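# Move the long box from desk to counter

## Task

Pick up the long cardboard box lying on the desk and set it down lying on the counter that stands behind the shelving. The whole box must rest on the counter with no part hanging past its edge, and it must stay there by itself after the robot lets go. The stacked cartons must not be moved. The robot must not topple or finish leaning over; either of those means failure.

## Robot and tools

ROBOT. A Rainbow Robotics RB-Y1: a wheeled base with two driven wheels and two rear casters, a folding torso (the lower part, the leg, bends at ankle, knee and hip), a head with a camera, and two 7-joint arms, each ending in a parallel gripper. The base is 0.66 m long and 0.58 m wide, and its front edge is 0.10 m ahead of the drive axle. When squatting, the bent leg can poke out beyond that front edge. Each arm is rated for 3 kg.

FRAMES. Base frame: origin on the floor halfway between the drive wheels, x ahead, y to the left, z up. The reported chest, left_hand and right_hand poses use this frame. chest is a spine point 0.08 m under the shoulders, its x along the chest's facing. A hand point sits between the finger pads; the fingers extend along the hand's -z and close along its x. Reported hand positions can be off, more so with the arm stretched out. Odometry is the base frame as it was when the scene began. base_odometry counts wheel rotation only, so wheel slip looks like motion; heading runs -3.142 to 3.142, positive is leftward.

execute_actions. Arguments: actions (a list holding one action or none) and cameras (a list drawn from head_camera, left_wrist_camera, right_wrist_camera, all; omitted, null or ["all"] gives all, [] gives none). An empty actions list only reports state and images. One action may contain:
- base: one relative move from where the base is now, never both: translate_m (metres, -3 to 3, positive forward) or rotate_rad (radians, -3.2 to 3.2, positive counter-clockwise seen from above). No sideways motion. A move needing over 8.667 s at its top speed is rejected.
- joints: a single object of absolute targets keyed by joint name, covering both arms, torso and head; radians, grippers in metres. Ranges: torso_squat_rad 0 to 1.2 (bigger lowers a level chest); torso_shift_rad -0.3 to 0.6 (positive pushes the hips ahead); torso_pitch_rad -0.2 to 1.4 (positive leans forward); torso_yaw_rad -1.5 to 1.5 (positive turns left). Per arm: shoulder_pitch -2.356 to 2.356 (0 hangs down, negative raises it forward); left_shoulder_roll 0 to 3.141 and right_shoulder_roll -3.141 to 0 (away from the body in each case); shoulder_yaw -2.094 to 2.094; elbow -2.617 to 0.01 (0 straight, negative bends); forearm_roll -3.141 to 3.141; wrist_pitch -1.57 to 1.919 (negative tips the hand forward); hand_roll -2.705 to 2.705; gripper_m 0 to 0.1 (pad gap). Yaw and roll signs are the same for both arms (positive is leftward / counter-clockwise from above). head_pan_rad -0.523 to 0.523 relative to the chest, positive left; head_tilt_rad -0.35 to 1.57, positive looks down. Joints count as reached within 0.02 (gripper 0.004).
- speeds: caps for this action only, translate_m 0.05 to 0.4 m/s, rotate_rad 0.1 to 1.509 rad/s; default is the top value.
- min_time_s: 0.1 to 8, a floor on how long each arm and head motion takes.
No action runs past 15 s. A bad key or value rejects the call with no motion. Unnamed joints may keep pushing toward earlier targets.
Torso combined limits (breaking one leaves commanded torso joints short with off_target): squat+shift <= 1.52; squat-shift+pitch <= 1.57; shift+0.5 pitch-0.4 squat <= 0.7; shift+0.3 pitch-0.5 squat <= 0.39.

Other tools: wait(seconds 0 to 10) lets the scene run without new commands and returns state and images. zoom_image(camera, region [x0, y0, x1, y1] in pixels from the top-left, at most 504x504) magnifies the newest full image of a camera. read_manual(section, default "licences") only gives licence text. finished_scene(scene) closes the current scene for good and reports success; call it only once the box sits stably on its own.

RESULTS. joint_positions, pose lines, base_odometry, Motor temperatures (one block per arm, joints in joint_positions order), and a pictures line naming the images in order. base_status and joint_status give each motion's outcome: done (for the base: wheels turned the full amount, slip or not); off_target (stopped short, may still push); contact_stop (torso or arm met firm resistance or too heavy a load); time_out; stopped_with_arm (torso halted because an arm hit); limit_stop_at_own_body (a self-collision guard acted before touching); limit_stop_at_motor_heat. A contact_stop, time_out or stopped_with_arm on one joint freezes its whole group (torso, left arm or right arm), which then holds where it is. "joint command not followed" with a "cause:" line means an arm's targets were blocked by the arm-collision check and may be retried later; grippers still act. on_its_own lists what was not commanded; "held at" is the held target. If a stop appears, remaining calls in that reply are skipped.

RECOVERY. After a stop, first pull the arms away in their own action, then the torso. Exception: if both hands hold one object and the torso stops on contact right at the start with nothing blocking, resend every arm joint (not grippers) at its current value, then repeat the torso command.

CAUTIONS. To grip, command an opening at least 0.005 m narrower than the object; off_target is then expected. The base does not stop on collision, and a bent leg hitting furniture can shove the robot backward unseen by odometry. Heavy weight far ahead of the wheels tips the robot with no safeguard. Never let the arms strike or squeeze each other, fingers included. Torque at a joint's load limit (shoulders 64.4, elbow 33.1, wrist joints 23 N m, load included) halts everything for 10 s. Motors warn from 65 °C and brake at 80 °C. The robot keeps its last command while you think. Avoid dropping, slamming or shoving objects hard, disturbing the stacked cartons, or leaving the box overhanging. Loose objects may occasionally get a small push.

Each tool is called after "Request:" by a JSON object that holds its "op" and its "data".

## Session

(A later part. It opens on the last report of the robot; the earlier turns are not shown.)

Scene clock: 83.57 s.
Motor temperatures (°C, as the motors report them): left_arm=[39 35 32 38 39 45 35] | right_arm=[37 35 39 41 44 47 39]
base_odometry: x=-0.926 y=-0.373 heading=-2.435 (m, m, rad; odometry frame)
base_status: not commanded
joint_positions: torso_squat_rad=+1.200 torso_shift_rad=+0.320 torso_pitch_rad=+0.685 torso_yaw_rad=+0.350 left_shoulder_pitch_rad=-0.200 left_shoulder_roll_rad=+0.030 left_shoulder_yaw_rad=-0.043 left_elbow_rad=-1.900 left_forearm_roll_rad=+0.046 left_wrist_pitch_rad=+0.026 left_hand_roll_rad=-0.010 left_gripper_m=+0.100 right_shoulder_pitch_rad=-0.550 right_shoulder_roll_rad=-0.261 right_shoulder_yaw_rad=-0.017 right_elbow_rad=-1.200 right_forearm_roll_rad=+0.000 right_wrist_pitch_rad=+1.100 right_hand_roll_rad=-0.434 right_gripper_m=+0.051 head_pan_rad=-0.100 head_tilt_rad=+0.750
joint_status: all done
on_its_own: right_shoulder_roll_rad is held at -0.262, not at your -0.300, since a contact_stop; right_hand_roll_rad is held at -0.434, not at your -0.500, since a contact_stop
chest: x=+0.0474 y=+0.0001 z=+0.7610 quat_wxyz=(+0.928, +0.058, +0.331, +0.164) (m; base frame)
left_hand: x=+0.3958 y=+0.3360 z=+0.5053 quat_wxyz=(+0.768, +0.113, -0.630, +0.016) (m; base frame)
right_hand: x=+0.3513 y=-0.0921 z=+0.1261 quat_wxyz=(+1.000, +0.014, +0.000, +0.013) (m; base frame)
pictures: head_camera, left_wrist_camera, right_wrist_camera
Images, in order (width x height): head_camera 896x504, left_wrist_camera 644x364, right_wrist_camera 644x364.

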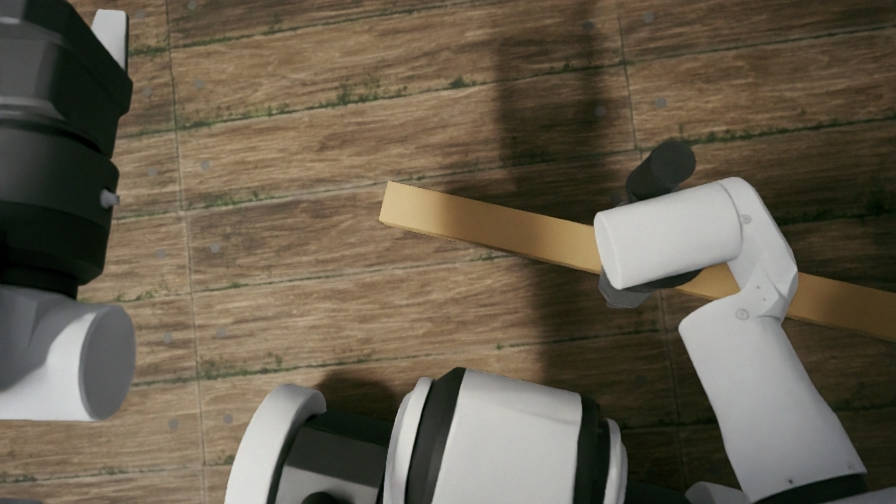

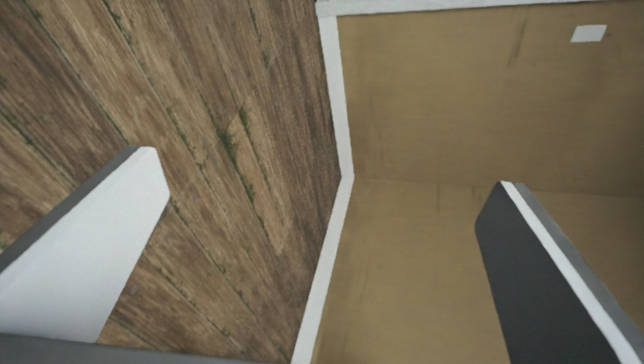

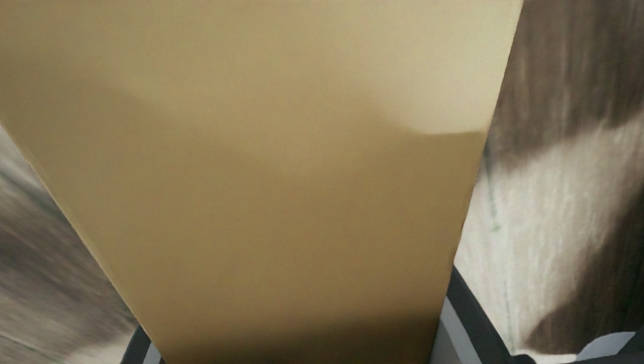

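Request:
{"op": "execute_actions", "data": {"actions": [{"joints":{"left_shoulder_roll_rad":0.9,"left_shoulder_pitch_rad":0.3}}], "cameras": []}}

Request:
{"op": "execute_actions", "data": {"actions": [{"joints":{"torso_squat_rad":0.35,"torso_pitch_rad":0,"torso_yaw_rad":0,"torso_shift_rad":0.2,"right_shoulder_pitch_rad":-0.6,"right_shoulder_roll_rad":-0.05,"right_elbow_rad":-1.0,"right_wrist_pitch_rad":1.6,"right_hand_roll_rad":-0.05,"head_tilt_rad":0.7,"head_pan_rad":0},"min_time_s":3}]}}

Scene clock: 85.23 s.
Motor temperatures (°C, as the motors report them): left_arm=[39 35 32 38 39 45 35] | right_arm=[37 35 39 41 44 47 39]
base_odometry: x=-0.926 y=-0.373 heading=-2.435 (m, m, rad; odometry frame)
base_status: not commanded
joint_positions: torso_squat_rad=+1.200 torso_shift_rad=+0.320 torso_pitch_rad=+0.685 torso_yaw_rad=+0.350 left_shoulder_pitch_rad=+0.300 left_shoulder_roll_rad=+0.900 left_shoulder_yaw_rad=-0.043 left_elbow_rad=-1.900 left_forearm_roll_rad=+0.046 left_wrist_pitch_rad=+0.026 left_hand_roll_rad=-0.010 left_gripper_m=+0.100 right_shoulder_pitch_rad=-0.550 right_shoulder_roll_rad=-0.262 right_shoulder_yaw_rad=-0.017 right_elbow_rad=-1.200 right_forearm_roll_rad=+0.000 right_wrist_pitch_rad=+1.100 right_hand_roll_rad=-0.434 right_gripper_m=+0.051 head_pan_rad=-0.100 head_tilt_rad=+0.750
joint_status: all done
on_its_own: right_shoulder_roll_rad is held at -0.262, not at your -0.300, since a contact_stop; right_hand_roll_rad is held at -0.434, not at your -0.500, since a contact_stop
chest: x=+0.0475 y=+0.0001 z=+0.7609 quat_wxyz=(+0.928, +0.058, +0.331, +0.164) (m; base frame)
left_hand: x=+0.1616 y=+0.5030 z=+0.4531 quat_wxyz=(+0.866, +0.223, -0.308, -0.326) (m; base frame)
right_hand: x=+0.3513 y=-0.0923 z=+0.1261 quat_wxyz=(+1.000, +0.014, +0.000, +0.013) (m; base frame)
pictures: none
No camera images: the call's "cameras" was empty. Leave "cameras" out to get every camera's image.

Scene clock: 89.07 s.
Motor temperatures (°C, as the motors report them): left_arm=[39 35 32 38 39 45 35] | right_arm=[37 35 39 41 44 47 39]
base_odometry: x=-0.926 y=-0.373 heading=-2.435 (m, m, rad; odometry frame)
base_status: not commanded
joint_positions: torso_squat_rad=+0.350 torso_shift_rad=+0.200 torso_pitch_rad=+0.000 torso_yaw_rad=+0.000 left_shoulder_pitch_rad=+0.300 left_shoulder_roll_rad=+0.900 left_shoulder_yaw_rad=-0.043 left_elbow_rad=-1.900 left_forearm_roll_rad=+0.046 left_wrist_pitch_rad=+0.026 left_hand_roll_rad=-0.010 left_gripper_m=+0.100 right_shoulder_pitch_rad=-0.600 right_shoulder_roll_rad=-0.050 right_shoulder_yaw_rad=-0.017 right_elbow_rad=-1.000 right_forearm_roll_rad=+0.000 right_wrist_pitch_rad=+1.600 right_hand_roll_rad=-0.050 right_gripper_m=+0.051 head_pan_rad=+0.000 head_tilt_rad=+0.700
joint_status: all done
chest: x=-0.0975 y=+0.0002 z=+1.2344 quat_wxyz=(+1.000, +0.000, +0.000, +0.000) (m; base frame)
left_hand: x=+0.3409 y=+0.3757 z=+1.0681 quat_wxyz=(+0.661, +0.214, -0.627, -0.353) (m; base frame)
right_hand: x=+0.3253 y=-0.1981 z=+0.8364 quat_wxyz=(+0.998, -0.046, +0.013, +0.051) (m; base frame)
pictures: head_camera, left_wrist_camera, right_wrist_camera
Images, in order (width x height): head_camera 896x504, left_wrist_camera 644x364, right_wrist_camera 644x364.

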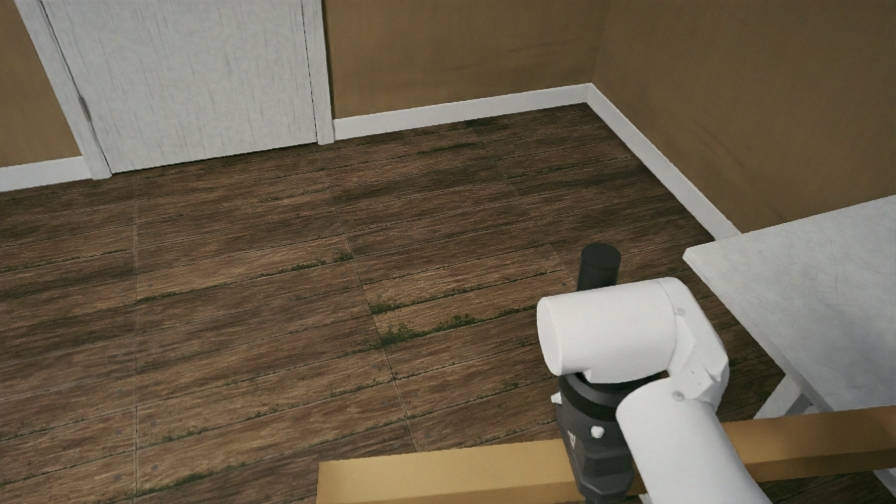

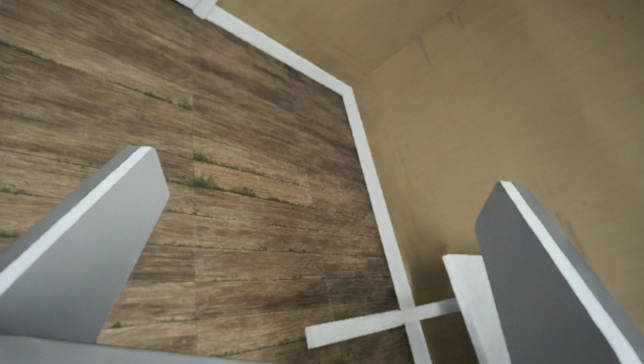

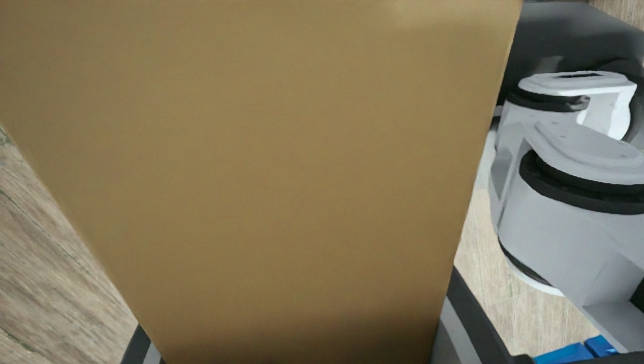

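Request:
{"op": "execute_actions", "data": {"actions": [{"joints":{"torso_squat_rad":0.2,"torso_shift_rad":0.1,"left_shoulder_roll_rad":0.1,"left_shoulder_pitch_rad":0.2,"left_elbow_rad":-0.3,"head_tilt_rad":0.35,"head_pan_rad":0.4}}], "cameras": []}}

Request:
{"op": "execute_actions", "data": {"actions": [{"base":{"rotate_rad":0.6},"speeds":{"rotate_rad":0.5}}], "cameras": ["head_camera"]}}

Scene clock: 91.70 s.
Motor temperatures (°C, as the motors report them): left_arm=[39 35 32 38 39 45 35] | right_arm=[37 35 39 41 44 47 39]
base_odometry: x=-0.926 y=-0.373 heading=-2.435 (m, m, rad; odometry frame)
base_status: not commanded
joint_positions: torso_squat_rad=+0.200 torso_shift_rad=+0.100 torso_pitch_rad=+0.000 torso_yaw_rad=+0.000 left_shoulder_pitch_rad=+0.200 left_shoulder_roll_rad=+0.100 left_shoulder_yaw_rad=-0.043 left_elbow_rad=-0.300 left_forearm_roll_rad=+0.046 left_wrist_pitch_rad=+0.026 left_hand_roll_rad=-0.010 left_gripper_m=+0.100 right_shoulder_pitch_rad=-0.600 right_shoulder_roll_rad=-0.050 right_shoulder_yaw_rad=-0.017 right_elbow_rad=-1.000 right_forearm_roll_rad=+0.000 right_wrist_pitch_rad=+1.600 right_hand_roll_rad=-0.050 right_gripper_m=+0.051 head_pan_rad=+0.400 head_tilt_rad=+0.350
joint_status: all done
chest: x=-0.1596 y=+0.0001 z=+1.2725 quat_wxyz=(+1.000, +0.000, +0.000, +0.000) (m; base frame)
left_hand: x=-0.1677 y=+0.2934 z=+0.5916 quat_wxyz=(+0.998, +0.047, -0.041, +0.019) (m; base frame)
right_hand: x=+0.2631 y=-0.1980 z=+0.8745 quat_wxyz=(+0.998, -0.046, +0.013, +0.051) (m; base frame)
pictures: none
No camera images: the call's "cameras" was empty. Leave "cameras" out to get every camera's image.

Scene clock: 94.23 s.
Motor temperatures (°C, as the motors report them): left_arm=[39 35 32 38 39 45 35] | right_arm=[37 35 39 41 44 47 39]
base_odometry: x=-0.926 y=-0.373 heading=-1.835 (m, m, rad; odometry frame)
base_status: done
joint_positions: torso_squat_rad=+0.200 torso_shift_rad=+0.100 torso_pitch_rad=+0.000 torso_yaw_rad=+0.000 left_shoulder_pitch_rad=+0.200 left_shoulder_roll_rad=+0.100 left_shoulder_yaw_rad=-0.043 left_elbow_rad=-0.300 left_forearm_roll_rad=+0.046 left_wrist_pitch_rad=+0.026 left_hand_roll_rad=-0.010 left_gripper_m=+0.100 right_shoulder_pitch_rad=-0.600 right_shoulder_roll_rad=-0.050 right_shoulder_yaw_rad=-0.017 right_elbow_rad=-1.000 right_forearm_roll_rad=+0.000 right_wrist_pitch_rad=+1.600 right_hand_roll_rad=-0.050 right_gripper_m=+0.051 head_pan_rad=+0.400 head_tilt_rad=+0.350
joint_status: not commanded
chest: x=-0.1596 y=+0.0001 z=+1.2725 quat_wxyz=(+1.000, +0.000, +0.000, +0.000) (m; base frame)
left_hand: x=-0.1676 y=+0.2934 z=+0.5916 quat_wxyz=(+0.998, +0.047, -0.041, +0.019) (m; base frame)
right_hand: x=+0.2631 y=-0.1980 z=+0.8745 quat_wxyz=(+0.998, -0.046, +0.013, +0.051) (m; base frame)
pictures: head_camera
Images, in order (width x height): head_camera 896x504.

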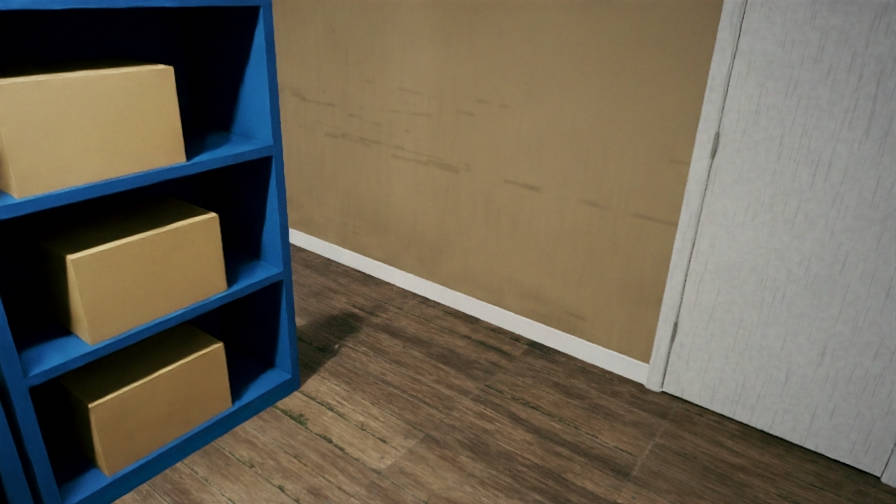

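Request:
{"op": "execute_actions", "data": {"actions": [{"base":{"rotate_rad":-0.335},"joints":{"head_pan_rad":0},"speeds":{"rotate_rad":0.6}}], "cameras": []}}

Request:
{"op": "execute_actions", "data": {"actions": [{"base":{"translate_m":1.37},"speeds":{"translate_m":0.3}}], "cameras": []}}

Request:
{"op": "execute_actions", "data": {"actions": [{"base":{"rotate_rad":1.57},"speeds":{"rotate_rad":0.6}}], "cameras": ["head_camera"]}}

Request:
{"op": "execute_actions", "data": {"actions": [{"base":{"translate_m":2.0},"speeds":{"translate_m":0.3},"joints":{"head_pan_rad":0.5}}], "cameras": ["head_camera"]}}

Scene clock: 96.60 s.
Motor temperatures (°C, as the motors report them): left_arm=[39 35 32 38 39 45 35] | right_arm=[37 35 39 41 44 47 39]
base_odometry: x=-0.926 y=-0.373 heading=-2.169 (m, m, rad; odometry frame)
base_status: done
joint_positions: torso_squat_rad=+0.200 torso_shift_rad=+0.100 torso_pitch_rad=+0.000 torso_yaw_rad=+0.000 left_shoulder_pitch_rad=+0.200 left_shoulder_roll_rad=+0.100 left_shoulder_yaw_rad=-0.043 left_elbow_rad=-0.300 left_forearm_roll_rad=+0.046 left_wrist_pitch_rad=+0.026 left_hand_roll_rad=-0.010 left_gripper_m=+0.100 right_shoulder_pitch_rad=-0.600 right_shoulder_roll_rad=-0.050 right_shoulder_yaw_rad=-0.017 right_elbow_rad=-1.000 right_forearm_roll_rad=+0.000 right_wrist_pitch_rad=+1.600 right_hand_roll_rad=-0.050 right_gripper_m=+0.051 head_pan_rad=+0.000 head_tilt_rad=+0.350
joint_status: all done
chest: x=-0.1596 y=+0.0002 z=+1.2725 quat_wxyz=(+1.000, +0.000, +0.000, +0.000) (m; base frame)
left_hand: x=-0.1676 y=+0.2934 z=+0.5916 quat_wxyz=(+0.998, +0.047, -0.041, +0.019) (m; base frame)
right_hand: x=+0.2631 y=-0.1980 z=+0.8745 quat_wxyz=(+0.998, -0.046, +0.013, +0.051) (m; base frame)
pictures: none
No camera images: the call's "cameras" was empty. Leave "cameras" out to get every camera's image.

Scene clock: 102.47 s.
Motor temperatures (°C, as the motors report them): left_arm=[39 35 32 38 39 45 35] | right_arm=[37 35 39 41 44 47 39]
base_odometry: x=-1.697 y=-1.505 heading=-2.168 (m, m, rad; odometry frame)
base_status: done
joint_positions: torso_squat_rad=+0.200 torso_shift_rad=+0.100 torso_pitch_rad=+0.000 torso_yaw_rad=+0.000 left_shoulder_pitch_rad=+0.200 left_shoulder_roll_rad=+0.100 left_shoulder_yaw_rad=-0.043 left_elbow_rad=-0.300 left_forearm_roll_rad=+0.046 left_wrist_pitch_rad=+0.026 left_hand_roll_rad=-0.010 left_gripper_m=+0.100 right_shoulder_pitch_rad=-0.600 right_shoulder_roll_rad=-0.050 right_shoulder_yaw_rad=-0.017 right_elbow_rad=-1.000 right_forearm_roll_rad=+0.000 right_wrist_pitch_rad=+1.600 right_hand_roll_rad=-0.050 right_gripper_m=+0.051 head_pan_rad=+0.000 head_tilt_rad=+0.350
joint_status: not commanded
chest: x=-0.1595 y=+0.0002 z=+1.2725 quat_wxyz=(+1.000, +0.000, +0.000, +0.000) (m; base frame)
left_hand: x=-0.1674 y=+0.2934 z=+0.5916 quat_wxyz=(+0.998, +0.047, -0.041, +0.019) (m; base frame)
right_hand: x=+0.2632 y=-0.1979 z=+0.8745 quat_wxyz=(+0.998, -0.046, +0.013, +0.051) (m; base frame)
pictures: none
No camera images: the call's "cameras" was empty. Leave "cameras" out to get every camera's image.

Scene clock: 106.63 s.
Motor temperatures (°C, as the motors report them): left_arm=[39 35 32 38 39 45 35] | right_arm=[37 35 39 41 44 47 39]
base_odometry: x=-1.697 y=-1.505 heading=-0.599 (m, m, rad; odometry frame)
base_status: done
joint_positions: torso_squat_rad=+0.200 torso_shift_rad=+0.100 torso_pitch_rad=+0.000 torso_yaw_rad=+0.000 left_shoulder_pitch_rad=+0.200 left_shoulder_roll_rad=+0.100 left_shoulder_yaw_rad=-0.043 left_elbow_rad=-0.300 left_forearm_roll_rad=+0.046 left_wrist_pitch_rad=+0.026 left_hand_roll_rad=-0.010 left_gripper_m=+0.100 right_shoulder_pitch_rad=-0.600 right_shoulder_roll_rad=-0.050 right_shoulder_yaw_rad=-0.017 right_elbow_rad=-1.000 right_forearm_roll_rad=+0.000 right_wrist_pitch_rad=+1.600 right_hand_roll_rad=-0.050 right_gripper_m=+0.051 head_pan_rad=+0.000 head_tilt_rad=+0.350
joint_status: not commanded
chest: x=-0.1595 y=+0.0002 z=+1.2725 quat_wxyz=(+1.000, +0.000, +0.000, +0.000) (m; base frame)
left_hand: x=-0.1674 y=+0.2934 z=+0.5916 quat_wxyz=(+0.998, +0.047, -0.041, +0.019) (m; base frame)
right_hand: x=+0.2632 y=-0.1980 z=+0.8745 quat_wxyz=(+0.998, -0.046, +0.013, +0.051) (m; base frame)
pictures: head_camera
Images, in order (width x height): head_camera 896x504.

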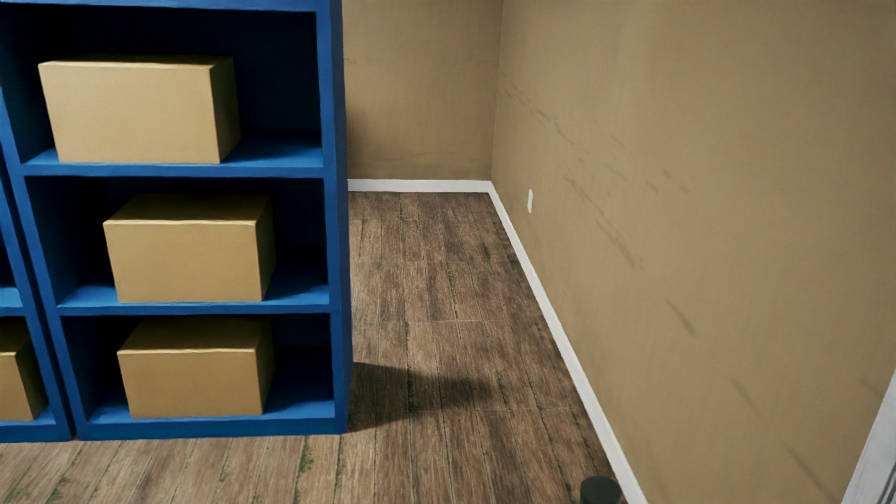

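Scene clock: 114.63 s.
Motor temperatures (°C, as the motors report them): left_arm=[39 35 32 38 39 45 35] | right_arm=[37 35 39 41 44 47 39]
base_odometry: x=-0.043 y=-2.628 heading=-0.598 (m, m, rad; odometry frame)
base_status: done
joint_positions: torso_squat_rad=+0.200 torso_shift_rad=+0.100 torso_pitch_rad=+0.000 torso_yaw_rad=+0.000 left_shoulder_pitch_rad=+0.200 left_shoulder_roll_rad=+0.100 left_shoulder_yaw_rad=-0.043 left_elbow_rad=-0.300 left_forearm_roll_rad=+0.046 left_wrist_pitch_rad=+0.026 left_hand_roll_rad=-0.010 left_gripper_m=+0.100 right_shoulder_pitch_rad=-0.599 right_shoulder_roll_rad=-0.052 right_shoulder_yaw_rad=-0.017 right_elbow_rad=-0.999 right_forearm_roll_rad=+0.001 right_wrist_pitch_rad=+1.601 right_hand_roll_rad=-0.049 right_gripper_m=+0.058 head_pan_rad=+0.500 head_tilt_rad=+0.350
joint_status: all done
chest: x=-0.1596 y=+0.0000 z=+1.2726 quat_wxyz=(+1.000, +0.000, +0.000, +0.000) (m; base frame)
left_hand: x=-0.1675 y=+0.2935 z=+0.5917 quat_wxyz=(+0.998, +0.047, -0.041, +0.019) (m; base frame)
right_hand: x=+0.2624 y=-0.1995 z=+0.8740 quat_wxyz=(+0.997, -0.047, +0.015, +0.051) (m; base frame)
pictures: head_camera
Images, in order (width x height): head_camera 896x504.

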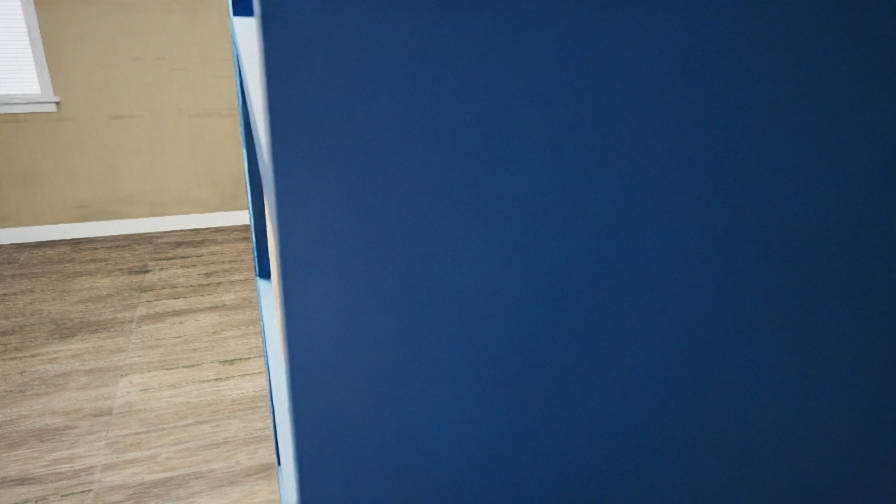

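Request:
{"op": "execute_actions", "data": {"actions": [{"joints":{"head_pan_rad":-0.3,"head_tilt_rad":0.8}}]}}

Scene clock: 115.90 s.
Motor temperatures (°C, as the motors report them): left_arm=[39 35 32 38 39 45 35] | right_arm=[37 35 39 41 45 47 39]
base_odometry: x=-0.043 y=-2.628 heading=-0.598 (m, m, rad; odometry frame)
base_status: not commanded
joint_positions: torso_squat_rad=+0.200 torso_shift_rad=+0.100 torso_pitch_rad=+0.000 torso_yaw_rad=+0.000 left_shoulder_pitch_rad=+0.200 left_shoulder_roll_rad=+0.100 left_shoulder_yaw_rad=-0.043 left_elbow_rad=-0.300 left_forearm_roll_rad=+0.046 left_wrist_pitch_rad=+0.026 left_hand_roll_rad=-0.010 left_gripper_m=+0.100 right_shoulder_pitch_rad=-0.599 right_shoulder_roll_rad=-0.052 right_shoulder_yaw_rad=-0.017 right_elbow_rad=-0.999 right_forearm_roll_rad=+0.001 right_wrist_pitch_rad=+1.601 right_hand_roll_rad=-0.049 right_gripper_m=+0.058 head_pan_rad=-0.300 head_tilt_rad=+0.800
joint_status: all done
chest: x=-0.1596 y=+0.0000 z=+1.2726 quat_wxyz=(+1.000, +0.000, +0.000, +0.000) (m; base frame)
left_hand: x=-0.1675 y=+0.2935 z=+0.5917 quat_wxyz=(+0.998, +0.047, -0.041, +0.019) (m; base frame)
right_hand: x=+0.2624 y=-0.1995 z=+0.8740 quat_wxyz=(+0.997, -0.047, +0.015, +0.051) (m; base frame)
pictures: head_camera, left_wrist_camera, right_wrist_camera
Images, in order (width x height): head_camera 896x504, left_wrist_camera 644x364, right_wrist_camera 644x364.

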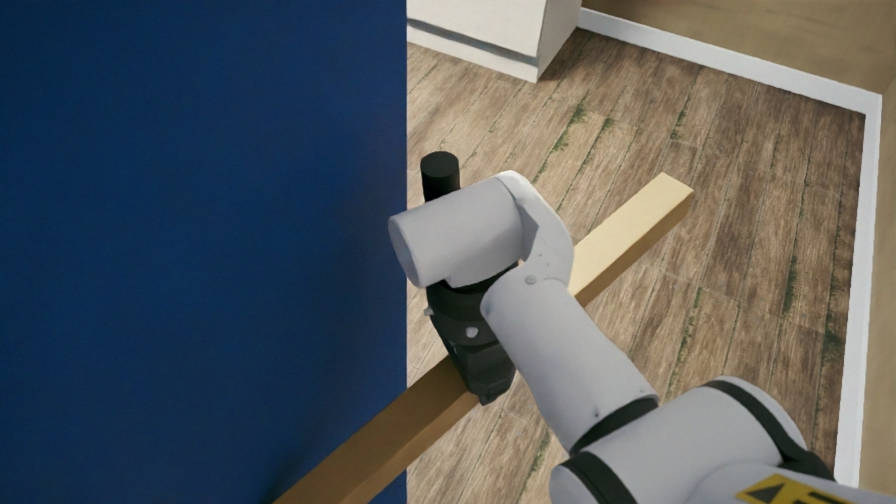

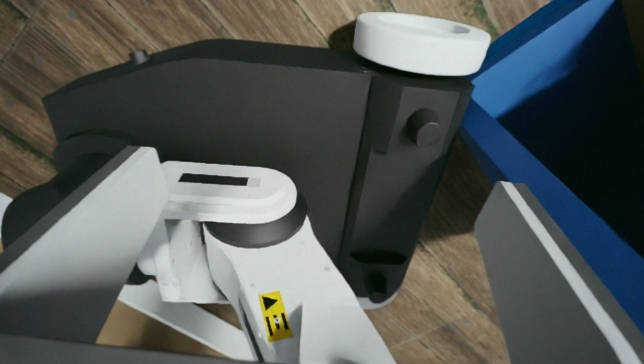

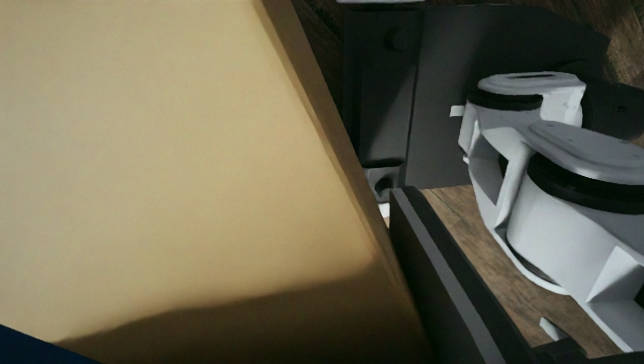

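Request:
{"op": "execute_actions", "data": {"actions": [{"base":{"translate_m":-0.45},"speeds":{"translate_m":0.15},"joints":{"head_pan_rad":0,"head_tilt_rad":0.6}}]}}

Scene clock: 122.63 s.
Motor temperatures (°C, as the motors report them): left_arm=[39 35 32 38 39 45 35] | right_arm=[37 35 39 41 44 47 39]
base_odometry: x=-0.414 y=-2.375 heading=-0.602 (m, m, rad; odometry frame)
base_status: translate_m time_out (by the wheels' count: -0.449 of -0.450)
joint_positions: torso_squat_rad=+0.200 torso_shift_rad=+0.100 torso_pitch_rad=+0.000 torso_yaw_rad=+0.000 left_shoulder_pitch_rad=+0.200 left_shoulder_roll_rad=+0.100 left_shoulder_yaw_rad=-0.043 left_elbow_rad=-0.300 left_forearm_roll_rad=+0.046 left_wrist_pitch_rad=+0.026 left_hand_roll_rad=-0.010 left_gripper_m=+0.100 right_shoulder_pitch_rad=-0.600 right_shoulder_roll_rad=-0.050 right_shoulder_yaw_rad=-0.017 right_elbow_rad=-1.000 right_forearm_roll_rad=+0.000 right_wrist_pitch_rad=+1.600 right_hand_roll_rad=-0.050 right_gripper_m=+0.058 head_pan_rad=+0.000 head_tilt_rad=+0.600
joint_status: all done
chest: x=-0.1595 y=+0.0001 z=+1.2725 quat_wxyz=(+1.000, +0.000, +0.000, +0.000) (m; base frame)
left_hand: x=-0.1675 y=+0.2935 z=+0.5916 quat_wxyz=(+0.998, +0.047, -0.041, +0.019) (m; base frame)
right_hand: x=+0.2631 y=-0.1979 z=+0.8745 quat_wxyz=(+0.998, -0.046, +0.014, +0.051) (m; base frame)
pictures: head_camera, left_wrist_camera, right_wrist_camera
Images, in order (width x height): head_camera 896x504, left_wrist_camera 644x364, right_wrist_camera 644x364.

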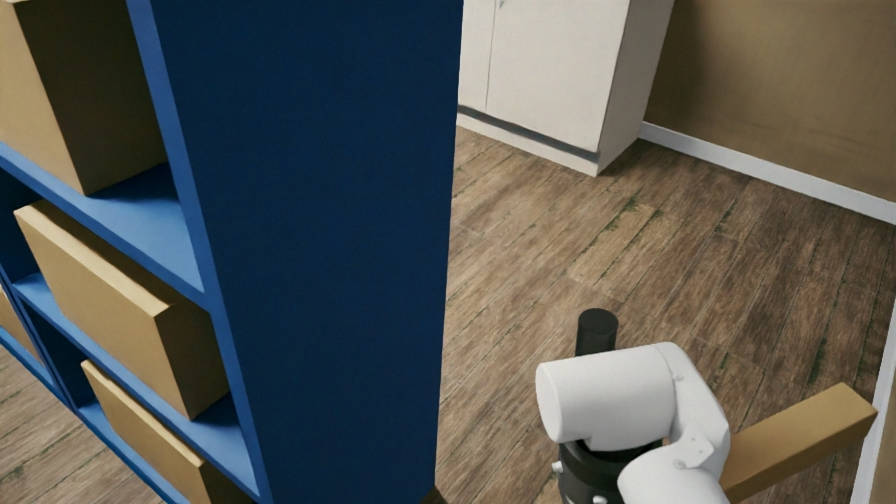

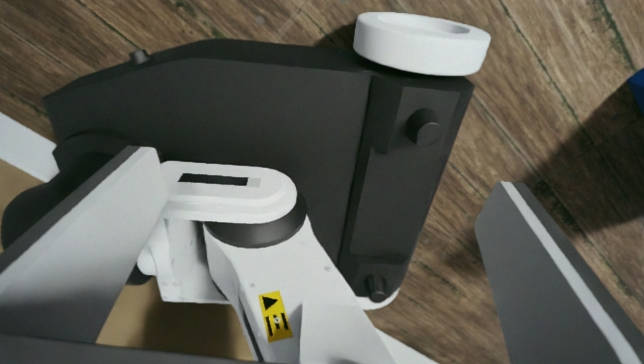

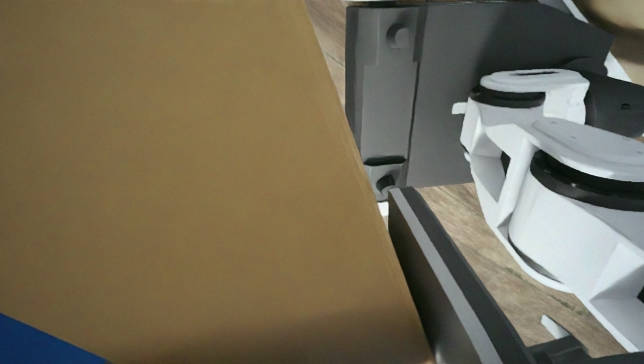

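Request:
{"op": "execute_actions", "data": {"actions": [{"base":{"translate_m":0.06},"joints":{"torso_shift_rad":0.3,"right_shoulder_pitch_rad":-1.0,"right_shoulder_roll_rad":-0.15,"right_elbow_rad":-0.6,"right_hand_roll_rad":0.5,"head_tilt_rad":0.9},"min_time_s":2.5}]}}

Scene clock: 125.70 s.
Motor temperatures (°C, as the motors report them): left_arm=[39 35 32 38 39 45 35] | right_arm=[37 35 39 41 44 47 39]
base_odometry: x=-0.364 y=-2.409 heading=-0.603 (m, m, rad; odometry frame)
base_status: done
joint_positions: torso_squat_rad=+0.200 torso_shift_rad=+0.300 torso_pitch_rad=+0.000 torso_yaw_rad=+0.000 left_shoulder_pitch_rad=+0.200 left_shoulder_roll_rad=+0.100 left_shoulder_yaw_rad=-0.043 left_elbow_rad=-0.300 left_forearm_roll_rad=+0.046 left_wrist_pitch_rad=+0.026 left_hand_roll_rad=-0.010 left_gripper_m=+0.100 right_shoulder_pitch_rad=-1.000 right_shoulder_roll_rad=-0.150 right_shoulder_yaw_rad=-0.017 right_elbow_rad=-0.600 right_forearm_roll_rad=+0.000 right_wrist_pitch_rad=+1.600 right_hand_roll_rad=+0.500 right_gripper_m=+0.058 head_pan_rad=+0.000 head_tilt_rad=+0.900
joint_status: all done
chest: x=-0.0252 y=+0.0001 z=+1.2453 quat_wxyz=(+1.000, +0.000, +0.000, +0.000) (m; base frame)
left_hand: x=-0.0332 y=+0.2935 z=+0.5644 quat_wxyz=(+0.998, +0.047, -0.041, +0.019) (m; base frame)
right_hand: x=+0.4698 y=-0.2287 z=+0.9343 quat_wxyz=(+0.940, -0.106, +0.042, +0.320) (m; base frame)
pictures: head_camera, left_wrist_camera, right_wrist_camera
Images, in order (width x height): head_camera 896x504, left_wrist_camera 644x364, right_wrist_camera 644x364.

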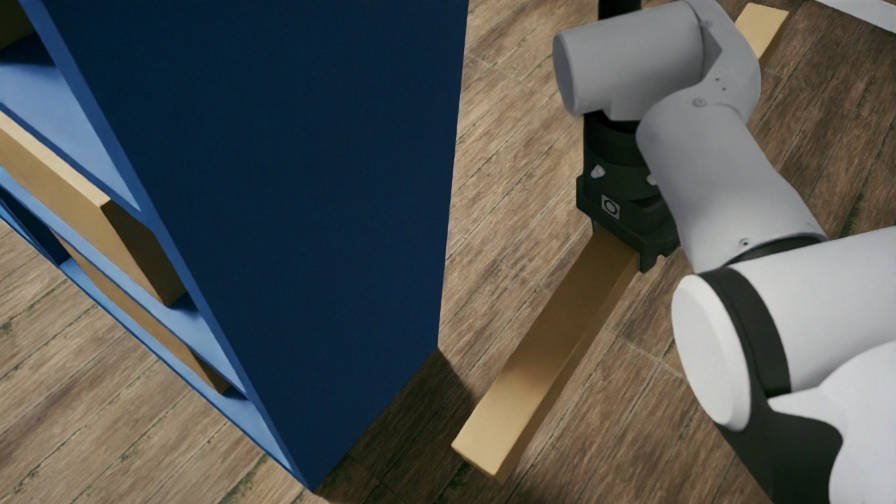

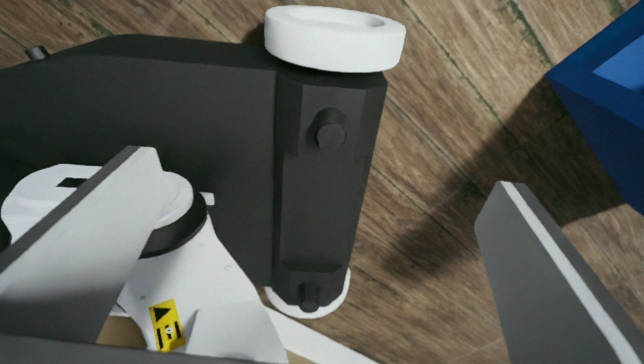

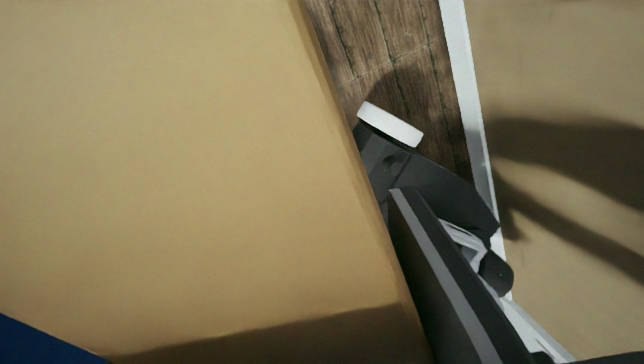

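Request:
{"op": "execute_actions", "data": {"actions": [{"base":{"rotate_rad":-0.75},"speeds":{"rotate_rad":0.3},"joints":{"torso_yaw_rad":0.45,"right_hand_roll_rad":0.65,"head_tilt_rad":0.55,"head_pan_rad":-0.45},"min_time_s":2}]}}

Scene clock: 129.27 s.
Motor temperatures (°C, as the motors report them): left_arm=[39 35 32 38 39 45 35] | right_arm=[37 35 39 41 44 47 39]
base_odometry: x=-0.364 y=-2.409 heading=-1.352 (m, m, rad; odometry frame)
base_status: done
joint_positions: torso_squat_rad=+0.200 torso_shift_rad=+0.300 torso_pitch_rad=+0.000 torso_yaw_rad=+0.450 left_shoulder_pitch_rad=+0.200 left_shoulder_roll_rad=+0.100 left_shoulder_yaw_rad=-0.043 left_elbow_rad=-0.300 left_forearm_roll_rad=+0.046 left_wrist_pitch_rad=+0.026 left_hand_roll_rad=-0.010 left_gripper_m=+0.100 right_shoulder_pitch_rad=-1.000 right_shoulder_roll_rad=-0.150 right_shoulder_yaw_rad=-0.017 right_elbow_rad=-0.600 right_forearm_roll_rad=+0.000 right_wrist_pitch_rad=+1.600 right_hand_roll_rad=+0.650 right_gripper_m=+0.058 head_pan_rad=-0.450 head_tilt_rad=+0.550
joint_status: all done
chest: x=-0.0252 y=+0.0001 z=+1.2453 quat_wxyz=(+0.975, +0.000, +0.000, +0.223) (m; base frame)
left_hand: x=-0.1601 y=+0.2608 z=+0.5644 quat_wxyz=(+0.968, +0.055, -0.029, +0.241) (m; base frame)
right_hand: x=+0.5202 y=+0.0094 z=+0.9344 quat_wxyz=(+0.804, -0.111, +0.026, +0.584) (m; base frame)
pictures: head_camera, left_wrist_camera, right_wrist_camera
Images, in order (width x height): head_camera 896x504, left_wrist_camera 644x364, right_wrist_camera 644x364.

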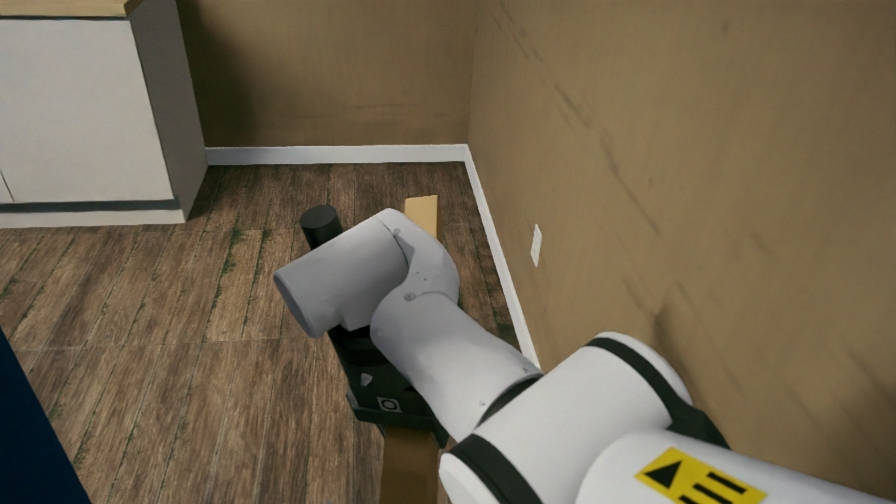

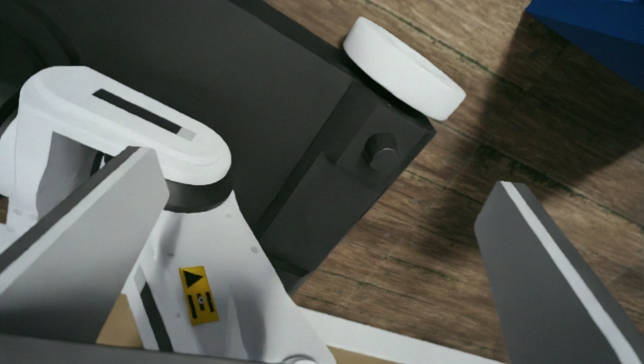

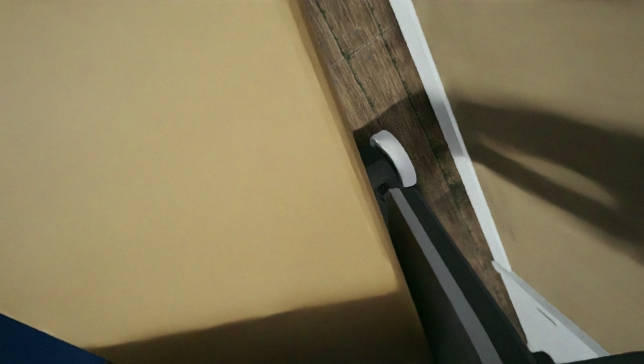

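Request:
{"op": "execute_actions", "data": {"actions": [{"base":{"translate_m":0.6},"speeds":{"translate_m":0.2}}]}}

Scene clock: 133.43 s.
Motor temperatures (°C, as the motors report them): left_arm=[39 35 32 38 39 45 35] | right_arm=[38 35 39 41 44 47 39]
base_odometry: x=-0.234 y=-2.995 heading=-1.352 (m, m, rad; odometry frame)
base_status: done
joint_positions: torso_squat_rad=+0.200 torso_shift_rad=+0.300 torso_pitch_rad=+0.000 torso_yaw_rad=+0.450 left_shoulder_pitch_rad=+0.200 left_shoulder_roll_rad=+0.100 left_shoulder_yaw_rad=-0.043 left_elbow_rad=-0.300 left_forearm_roll_rad=+0.046 left_wrist_pitch_rad=+0.026 left_hand_roll_rad=-0.010 left_gripper_m=+0.100 right_shoulder_pitch_rad=-1.000 right_shoulder_roll_rad=-0.150 right_shoulder_yaw_rad=-0.017 right_elbow_rad=-0.600 right_forearm_roll_rad=+0.000 right_wrist_pitch_rad=+1.600 right_hand_roll_rad=+0.650 right_gripper_m=+0.058 head_pan_rad=-0.450 head_tilt_rad=+0.550
joint_status: not commanded
chest: x=-0.0252 y=+0.0001 z=+1.2453 quat_wxyz=(+0.975, +0.000, +0.000, +0.223) (m; base frame)
left_hand: x=-0.1600 y=+0.2608 z=+0.5644 quat_wxyz=(+0.968, +0.055, -0.029, +0.241) (m; base frame)
right_hand: x=+0.5202 y=+0.0094 z=+0.9345 quat_wxyz=(+0.804, -0.111, +0.026, +0.584) (m; base frame)
pictures: head_camera, left_wrist_camera, right_wrist_camera
Images, in order (width x height): head_camera 896x504, left_wrist_camera 644x364, right_wrist_camera 644x364.

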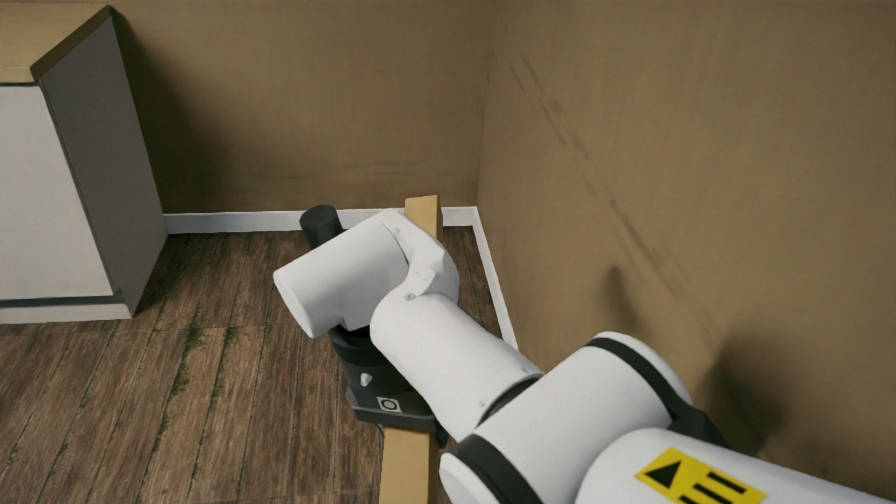

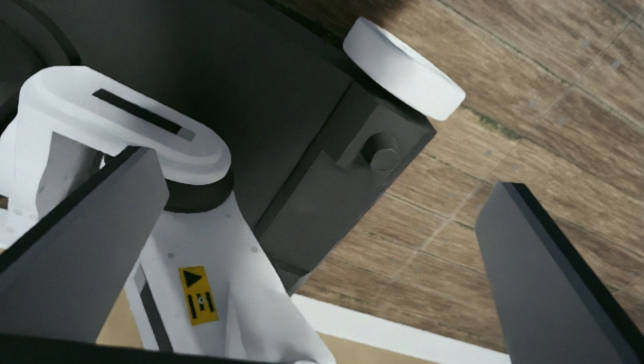

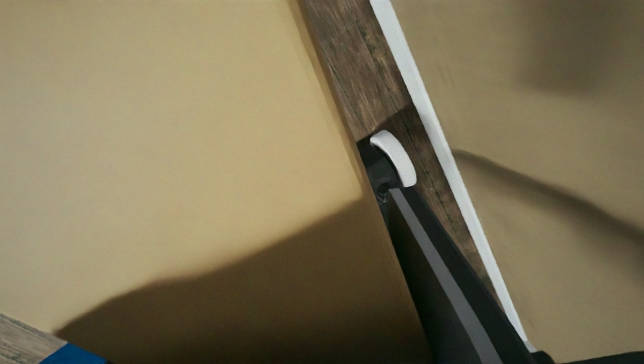

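Request:
{"op": "execute_actions", "data": {"actions": [{"base":{"translate_m":0.9},"speeds":{"translate_m":0.3},"joints":{"head_tilt_rad":0.3,"head_pan_rad":0.3}}], "cameras": ["head_camera","left_wrist_camera"]}}

Scene clock: 137.83 s.
Motor temperatures (°C, as the motors report them): left_arm=[39 35 32 38 39 45 35] | right_arm=[38 35 39 41 44 47 39]
base_odometry: x=-0.039 y=-3.873 heading=-1.352 (m, m, rad; odometry frame)
base_status: done
joint_positions: torso_squat_rad=+0.200 torso_shift_rad=+0.300 torso_pitch_rad=+0.000 torso_yaw_rad=+0.450 left_shoulder_pitch_rad=+0.200 left_shoulder_roll_rad=+0.100 left_shoulder_yaw_rad=-0.043 left_elbow_rad=-0.300 left_forearm_roll_rad=+0.046 left_wrist_pitch_rad=+0.026 left_hand_roll_rad=-0.010 left_gripper_m=+0.100 right_shoulder_pitch_rad=-1.000 right_shoulder_roll_rad=-0.150 right_shoulder_yaw_rad=-0.017 right_elbow_rad=-0.600 right_forearm_roll_rad=+0.000 right_wrist_pitch_rad=+1.600 right_hand_roll_rad=+0.650 right_gripper_m=+0.058 head_pan_rad=+0.300 head_tilt_rad=+0.300
joint_status: all done
chest: x=-0.0252 y=+0.0001 z=+1.2453 quat_wxyz=(+0.975, +0.000, +0.000, +0.223) (m; base frame)
left_hand: x=-0.1600 y=+0.2609 z=+0.5644 quat_wxyz=(+0.968, +0.055, -0.029, +0.241) (m; base frame)
right_hand: x=+0.5202 y=+0.0094 z=+0.9345 quat_wxyz=(+0.804, -0.111, +0.026, +0.584) (m; base frame)
pictures: head_camera, left_wrist_camera
Images, in order (width x height): head_camera 896x504, left_wrist_camera 644x364.

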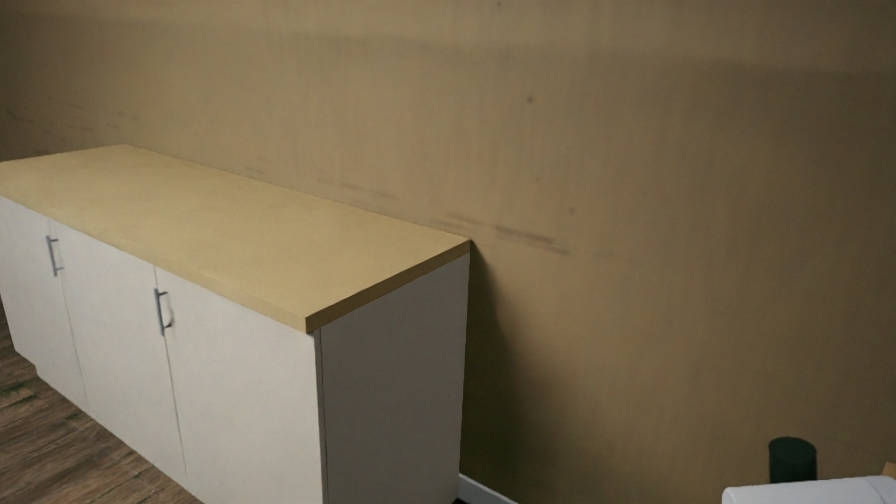

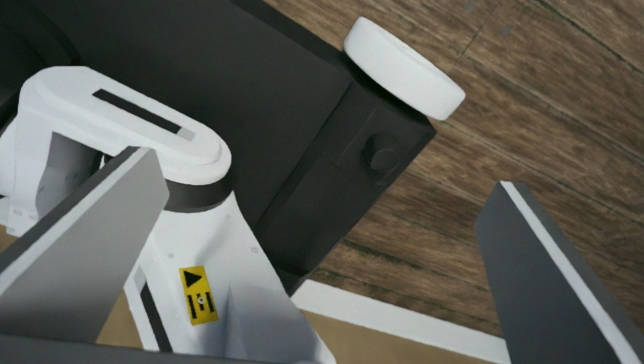

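Request:
{"op": "execute_actions", "data": {"actions": [{"base":{"translate_m":0.15},"joints":{"torso_shift_rad":0.15,"head_pan_rad":0,"head_tilt_rad":0.7}}], "cameras": []}}

Request:
{"op": "execute_actions", "data": {"actions": [{"base":{"rotate_rad":-0.5},"speeds":{"rotate_rad":0.6},"joints":{"torso_yaw_rad":0.97}}], "cameras": []}}

Request:
{"op": "execute_actions", "data": {"actions": [{"base":{"rotate_rad":-0.5},"speeds":{"rotate_rad":0.6},"joints":{"torso_yaw_rad":1.48}}]}}

Scene clock: 140.23 s.
Motor temperatures (°C, as the motors report them): left_arm=[39 35 32 38 39 45 35] | right_arm=[38 35 39 41 44 47 39]
base_odometry: x=-0.007 y=-4.020 heading=-1.353 (m, m, rad; odometry frame)
base_status: done
joint_positions: torso_squat_rad=+0.200 torso_shift_rad=+0.150 torso_pitch_rad=+0.000 torso_yaw_rad=+0.450 left_shoulder_pitch_rad=+0.200 left_shoulder_roll_rad=+0.100 left_shoulder_yaw_rad=-0.043 left_elbow_rad=-0.300 left_forearm_roll_rad=+0.046 left_wrist_pitch_rad=+0.026 left_hand_roll_rad=-0.010 left_gripper_m=+0.100 right_shoulder_pitch_rad=-1.000 right_shoulder_roll_rad=-0.150 right_shoulder_yaw_rad=-0.017 right_elbow_rad=-0.600 right_forearm_roll_rad=+0.000 right_wrist_pitch_rad=+1.600 right_hand_roll_rad=+0.650 right_gripper_m=+0.058 head_pan_rad=+0.000 head_tilt_rad=+0.700
joint_status: all done
chest: x=-0.1255 y=+0.0002 z=+1.2683 quat_wxyz=(+0.975, +0.000, +0.000, +0.223) (m; base frame)
left_hand: x=-0.2602 y=+0.2609 z=+0.5874 quat_wxyz=(+0.968, +0.055, -0.030, +0.241) (m; base frame)
right_hand: x=+0.4200 y=+0.0094 z=+0.9575 quat_wxyz=(+0.804, -0.111, +0.026, +0.584) (m; base frame)
pictures: none
No camera images: the call's "cameras" was empty. Leave "cameras" out to get every camera's image.

Scene clock: 142.57 s.
Motor temperatures (°C, as the motors report them): left_arm=[39 35 32 38 39 45 35] | right_arm=[38 35 39 41 44 47 39]
base_odometry: x=-0.007 y=-4.019 heading=-1.852 (m, m, rad; odometry frame)
base_status: done
joint_positions: torso_squat_rad=+0.200 torso_shift_rad=+0.150 torso_pitch_rad=+0.000 torso_yaw_rad=+0.970 left_shoulder_pitch_rad=+0.200 left_shoulder_roll_rad=+0.100 left_shoulder_yaw_rad=-0.043 left_elbow_rad=-0.300 left_forearm_roll_rad=+0.046 left_wrist_pitch_rad=+0.026 left_hand_roll_rad=-0.010 left_gripper_m=+0.100 right_shoulder_pitch_rad=-1.000 right_shoulder_roll_rad=-0.150 right_shoulder_yaw_rad=-0.017 right_elbow_rad=-0.600 right_forearm_roll_rad=+0.000 right_wrist_pitch_rad=+1.600 right_hand_roll_rad=+0.650 right_gripper_m=+0.058 head_pan_rad=+0.000 head_tilt_rad=+0.700
joint_status: all done
chest: x=-0.1255 y=+0.0002 z=+1.2683 quat_wxyz=(+0.885, +0.000, +0.000, +0.466) (m; base frame)
left_hand: x=-0.3720 y=+0.1594 z=+0.5873 quat_wxyz=(+0.874, +0.061, -0.014, +0.482) (m; base frame)
right_hand: x=+0.3433 y=+0.2793 z=+0.9575 quat_wxyz=(+0.627, -0.114, -0.004, +0.771) (m; base frame)
pictures: none
No camera images: the call's "cameras" was empty. Leave "cameras" out to get every camera's image.

Scene clock: 144.90 s.
Motor temperatures (°C, as the motors report them): left_arm=[39 35 32 38 39 45 35] | right_arm=[38 35 39 41 44 47 39]
base_odometry: x=-0.007 y=-4.019 heading=-2.351 (m, m, rad; odometry frame)
base_status: done
joint_positions: torso_squat_rad=+0.200 torso_shift_rad=+0.150 torso_pitch_rad=+0.000 torso_yaw_rad=+1.480 left_shoulder_pitch_rad=+0.200 left_shoulder_roll_rad=+0.100 left_shoulder_yaw_rad=-0.043 left_elbow_rad=-0.300 left_forearm_roll_rad=+0.046 left_wrist_pitch_rad=+0.026 left_hand_roll_rad=-0.010 left_gripper_m=+0.100 right_shoulder_pitch_rad=-1.000 right_shoulder_roll_rad=-0.150 right_shoulder_yaw_rad=-0.017 right_elbow_rad=-0.600 right_forearm_roll_rad=+0.000 right_wrist_pitch_rad=+1.600 right_hand_roll_rad=+0.650 right_gripper_m=+0.058 head_pan_rad=+0.000 head_tilt_rad=+0.700
joint_status: all done
chest: x=-0.1255 y=+0.0002 z=+1.2683 quat_wxyz=(+0.738, +0.000, +0.000, +0.674) (m; base frame)
left_hand: x=-0.4183 y=+0.0187 z=+0.5873 quat_wxyz=(+0.724, +0.062, +0.001, +0.687) (m; base frame)
right_hand: x=+0.1474 y=+0.4726 z=+0.9575 quat_wxyz=(+0.412, -0.109, -0.032, +0.904) (m; base frame)
pictures: head_camera, left_wrist_camera, right_wrist_camera
Images, in order (width x height): head_camera 896x504, left_wrist_camera 644x364, right_wrist_camera 644x364.

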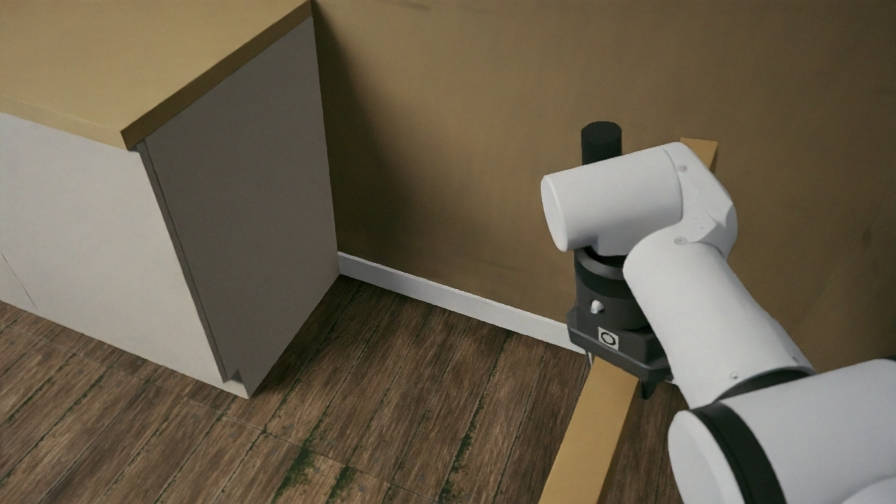

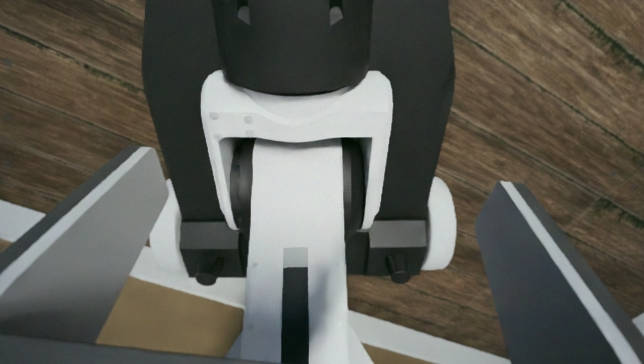

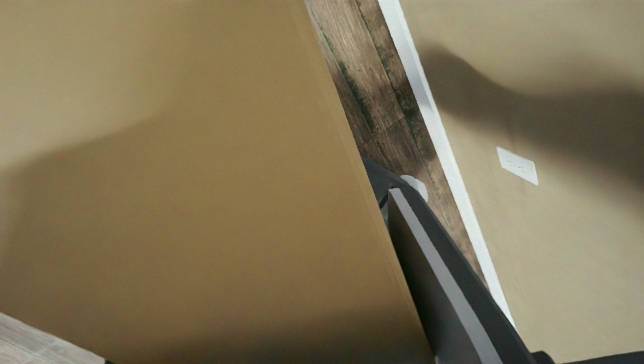

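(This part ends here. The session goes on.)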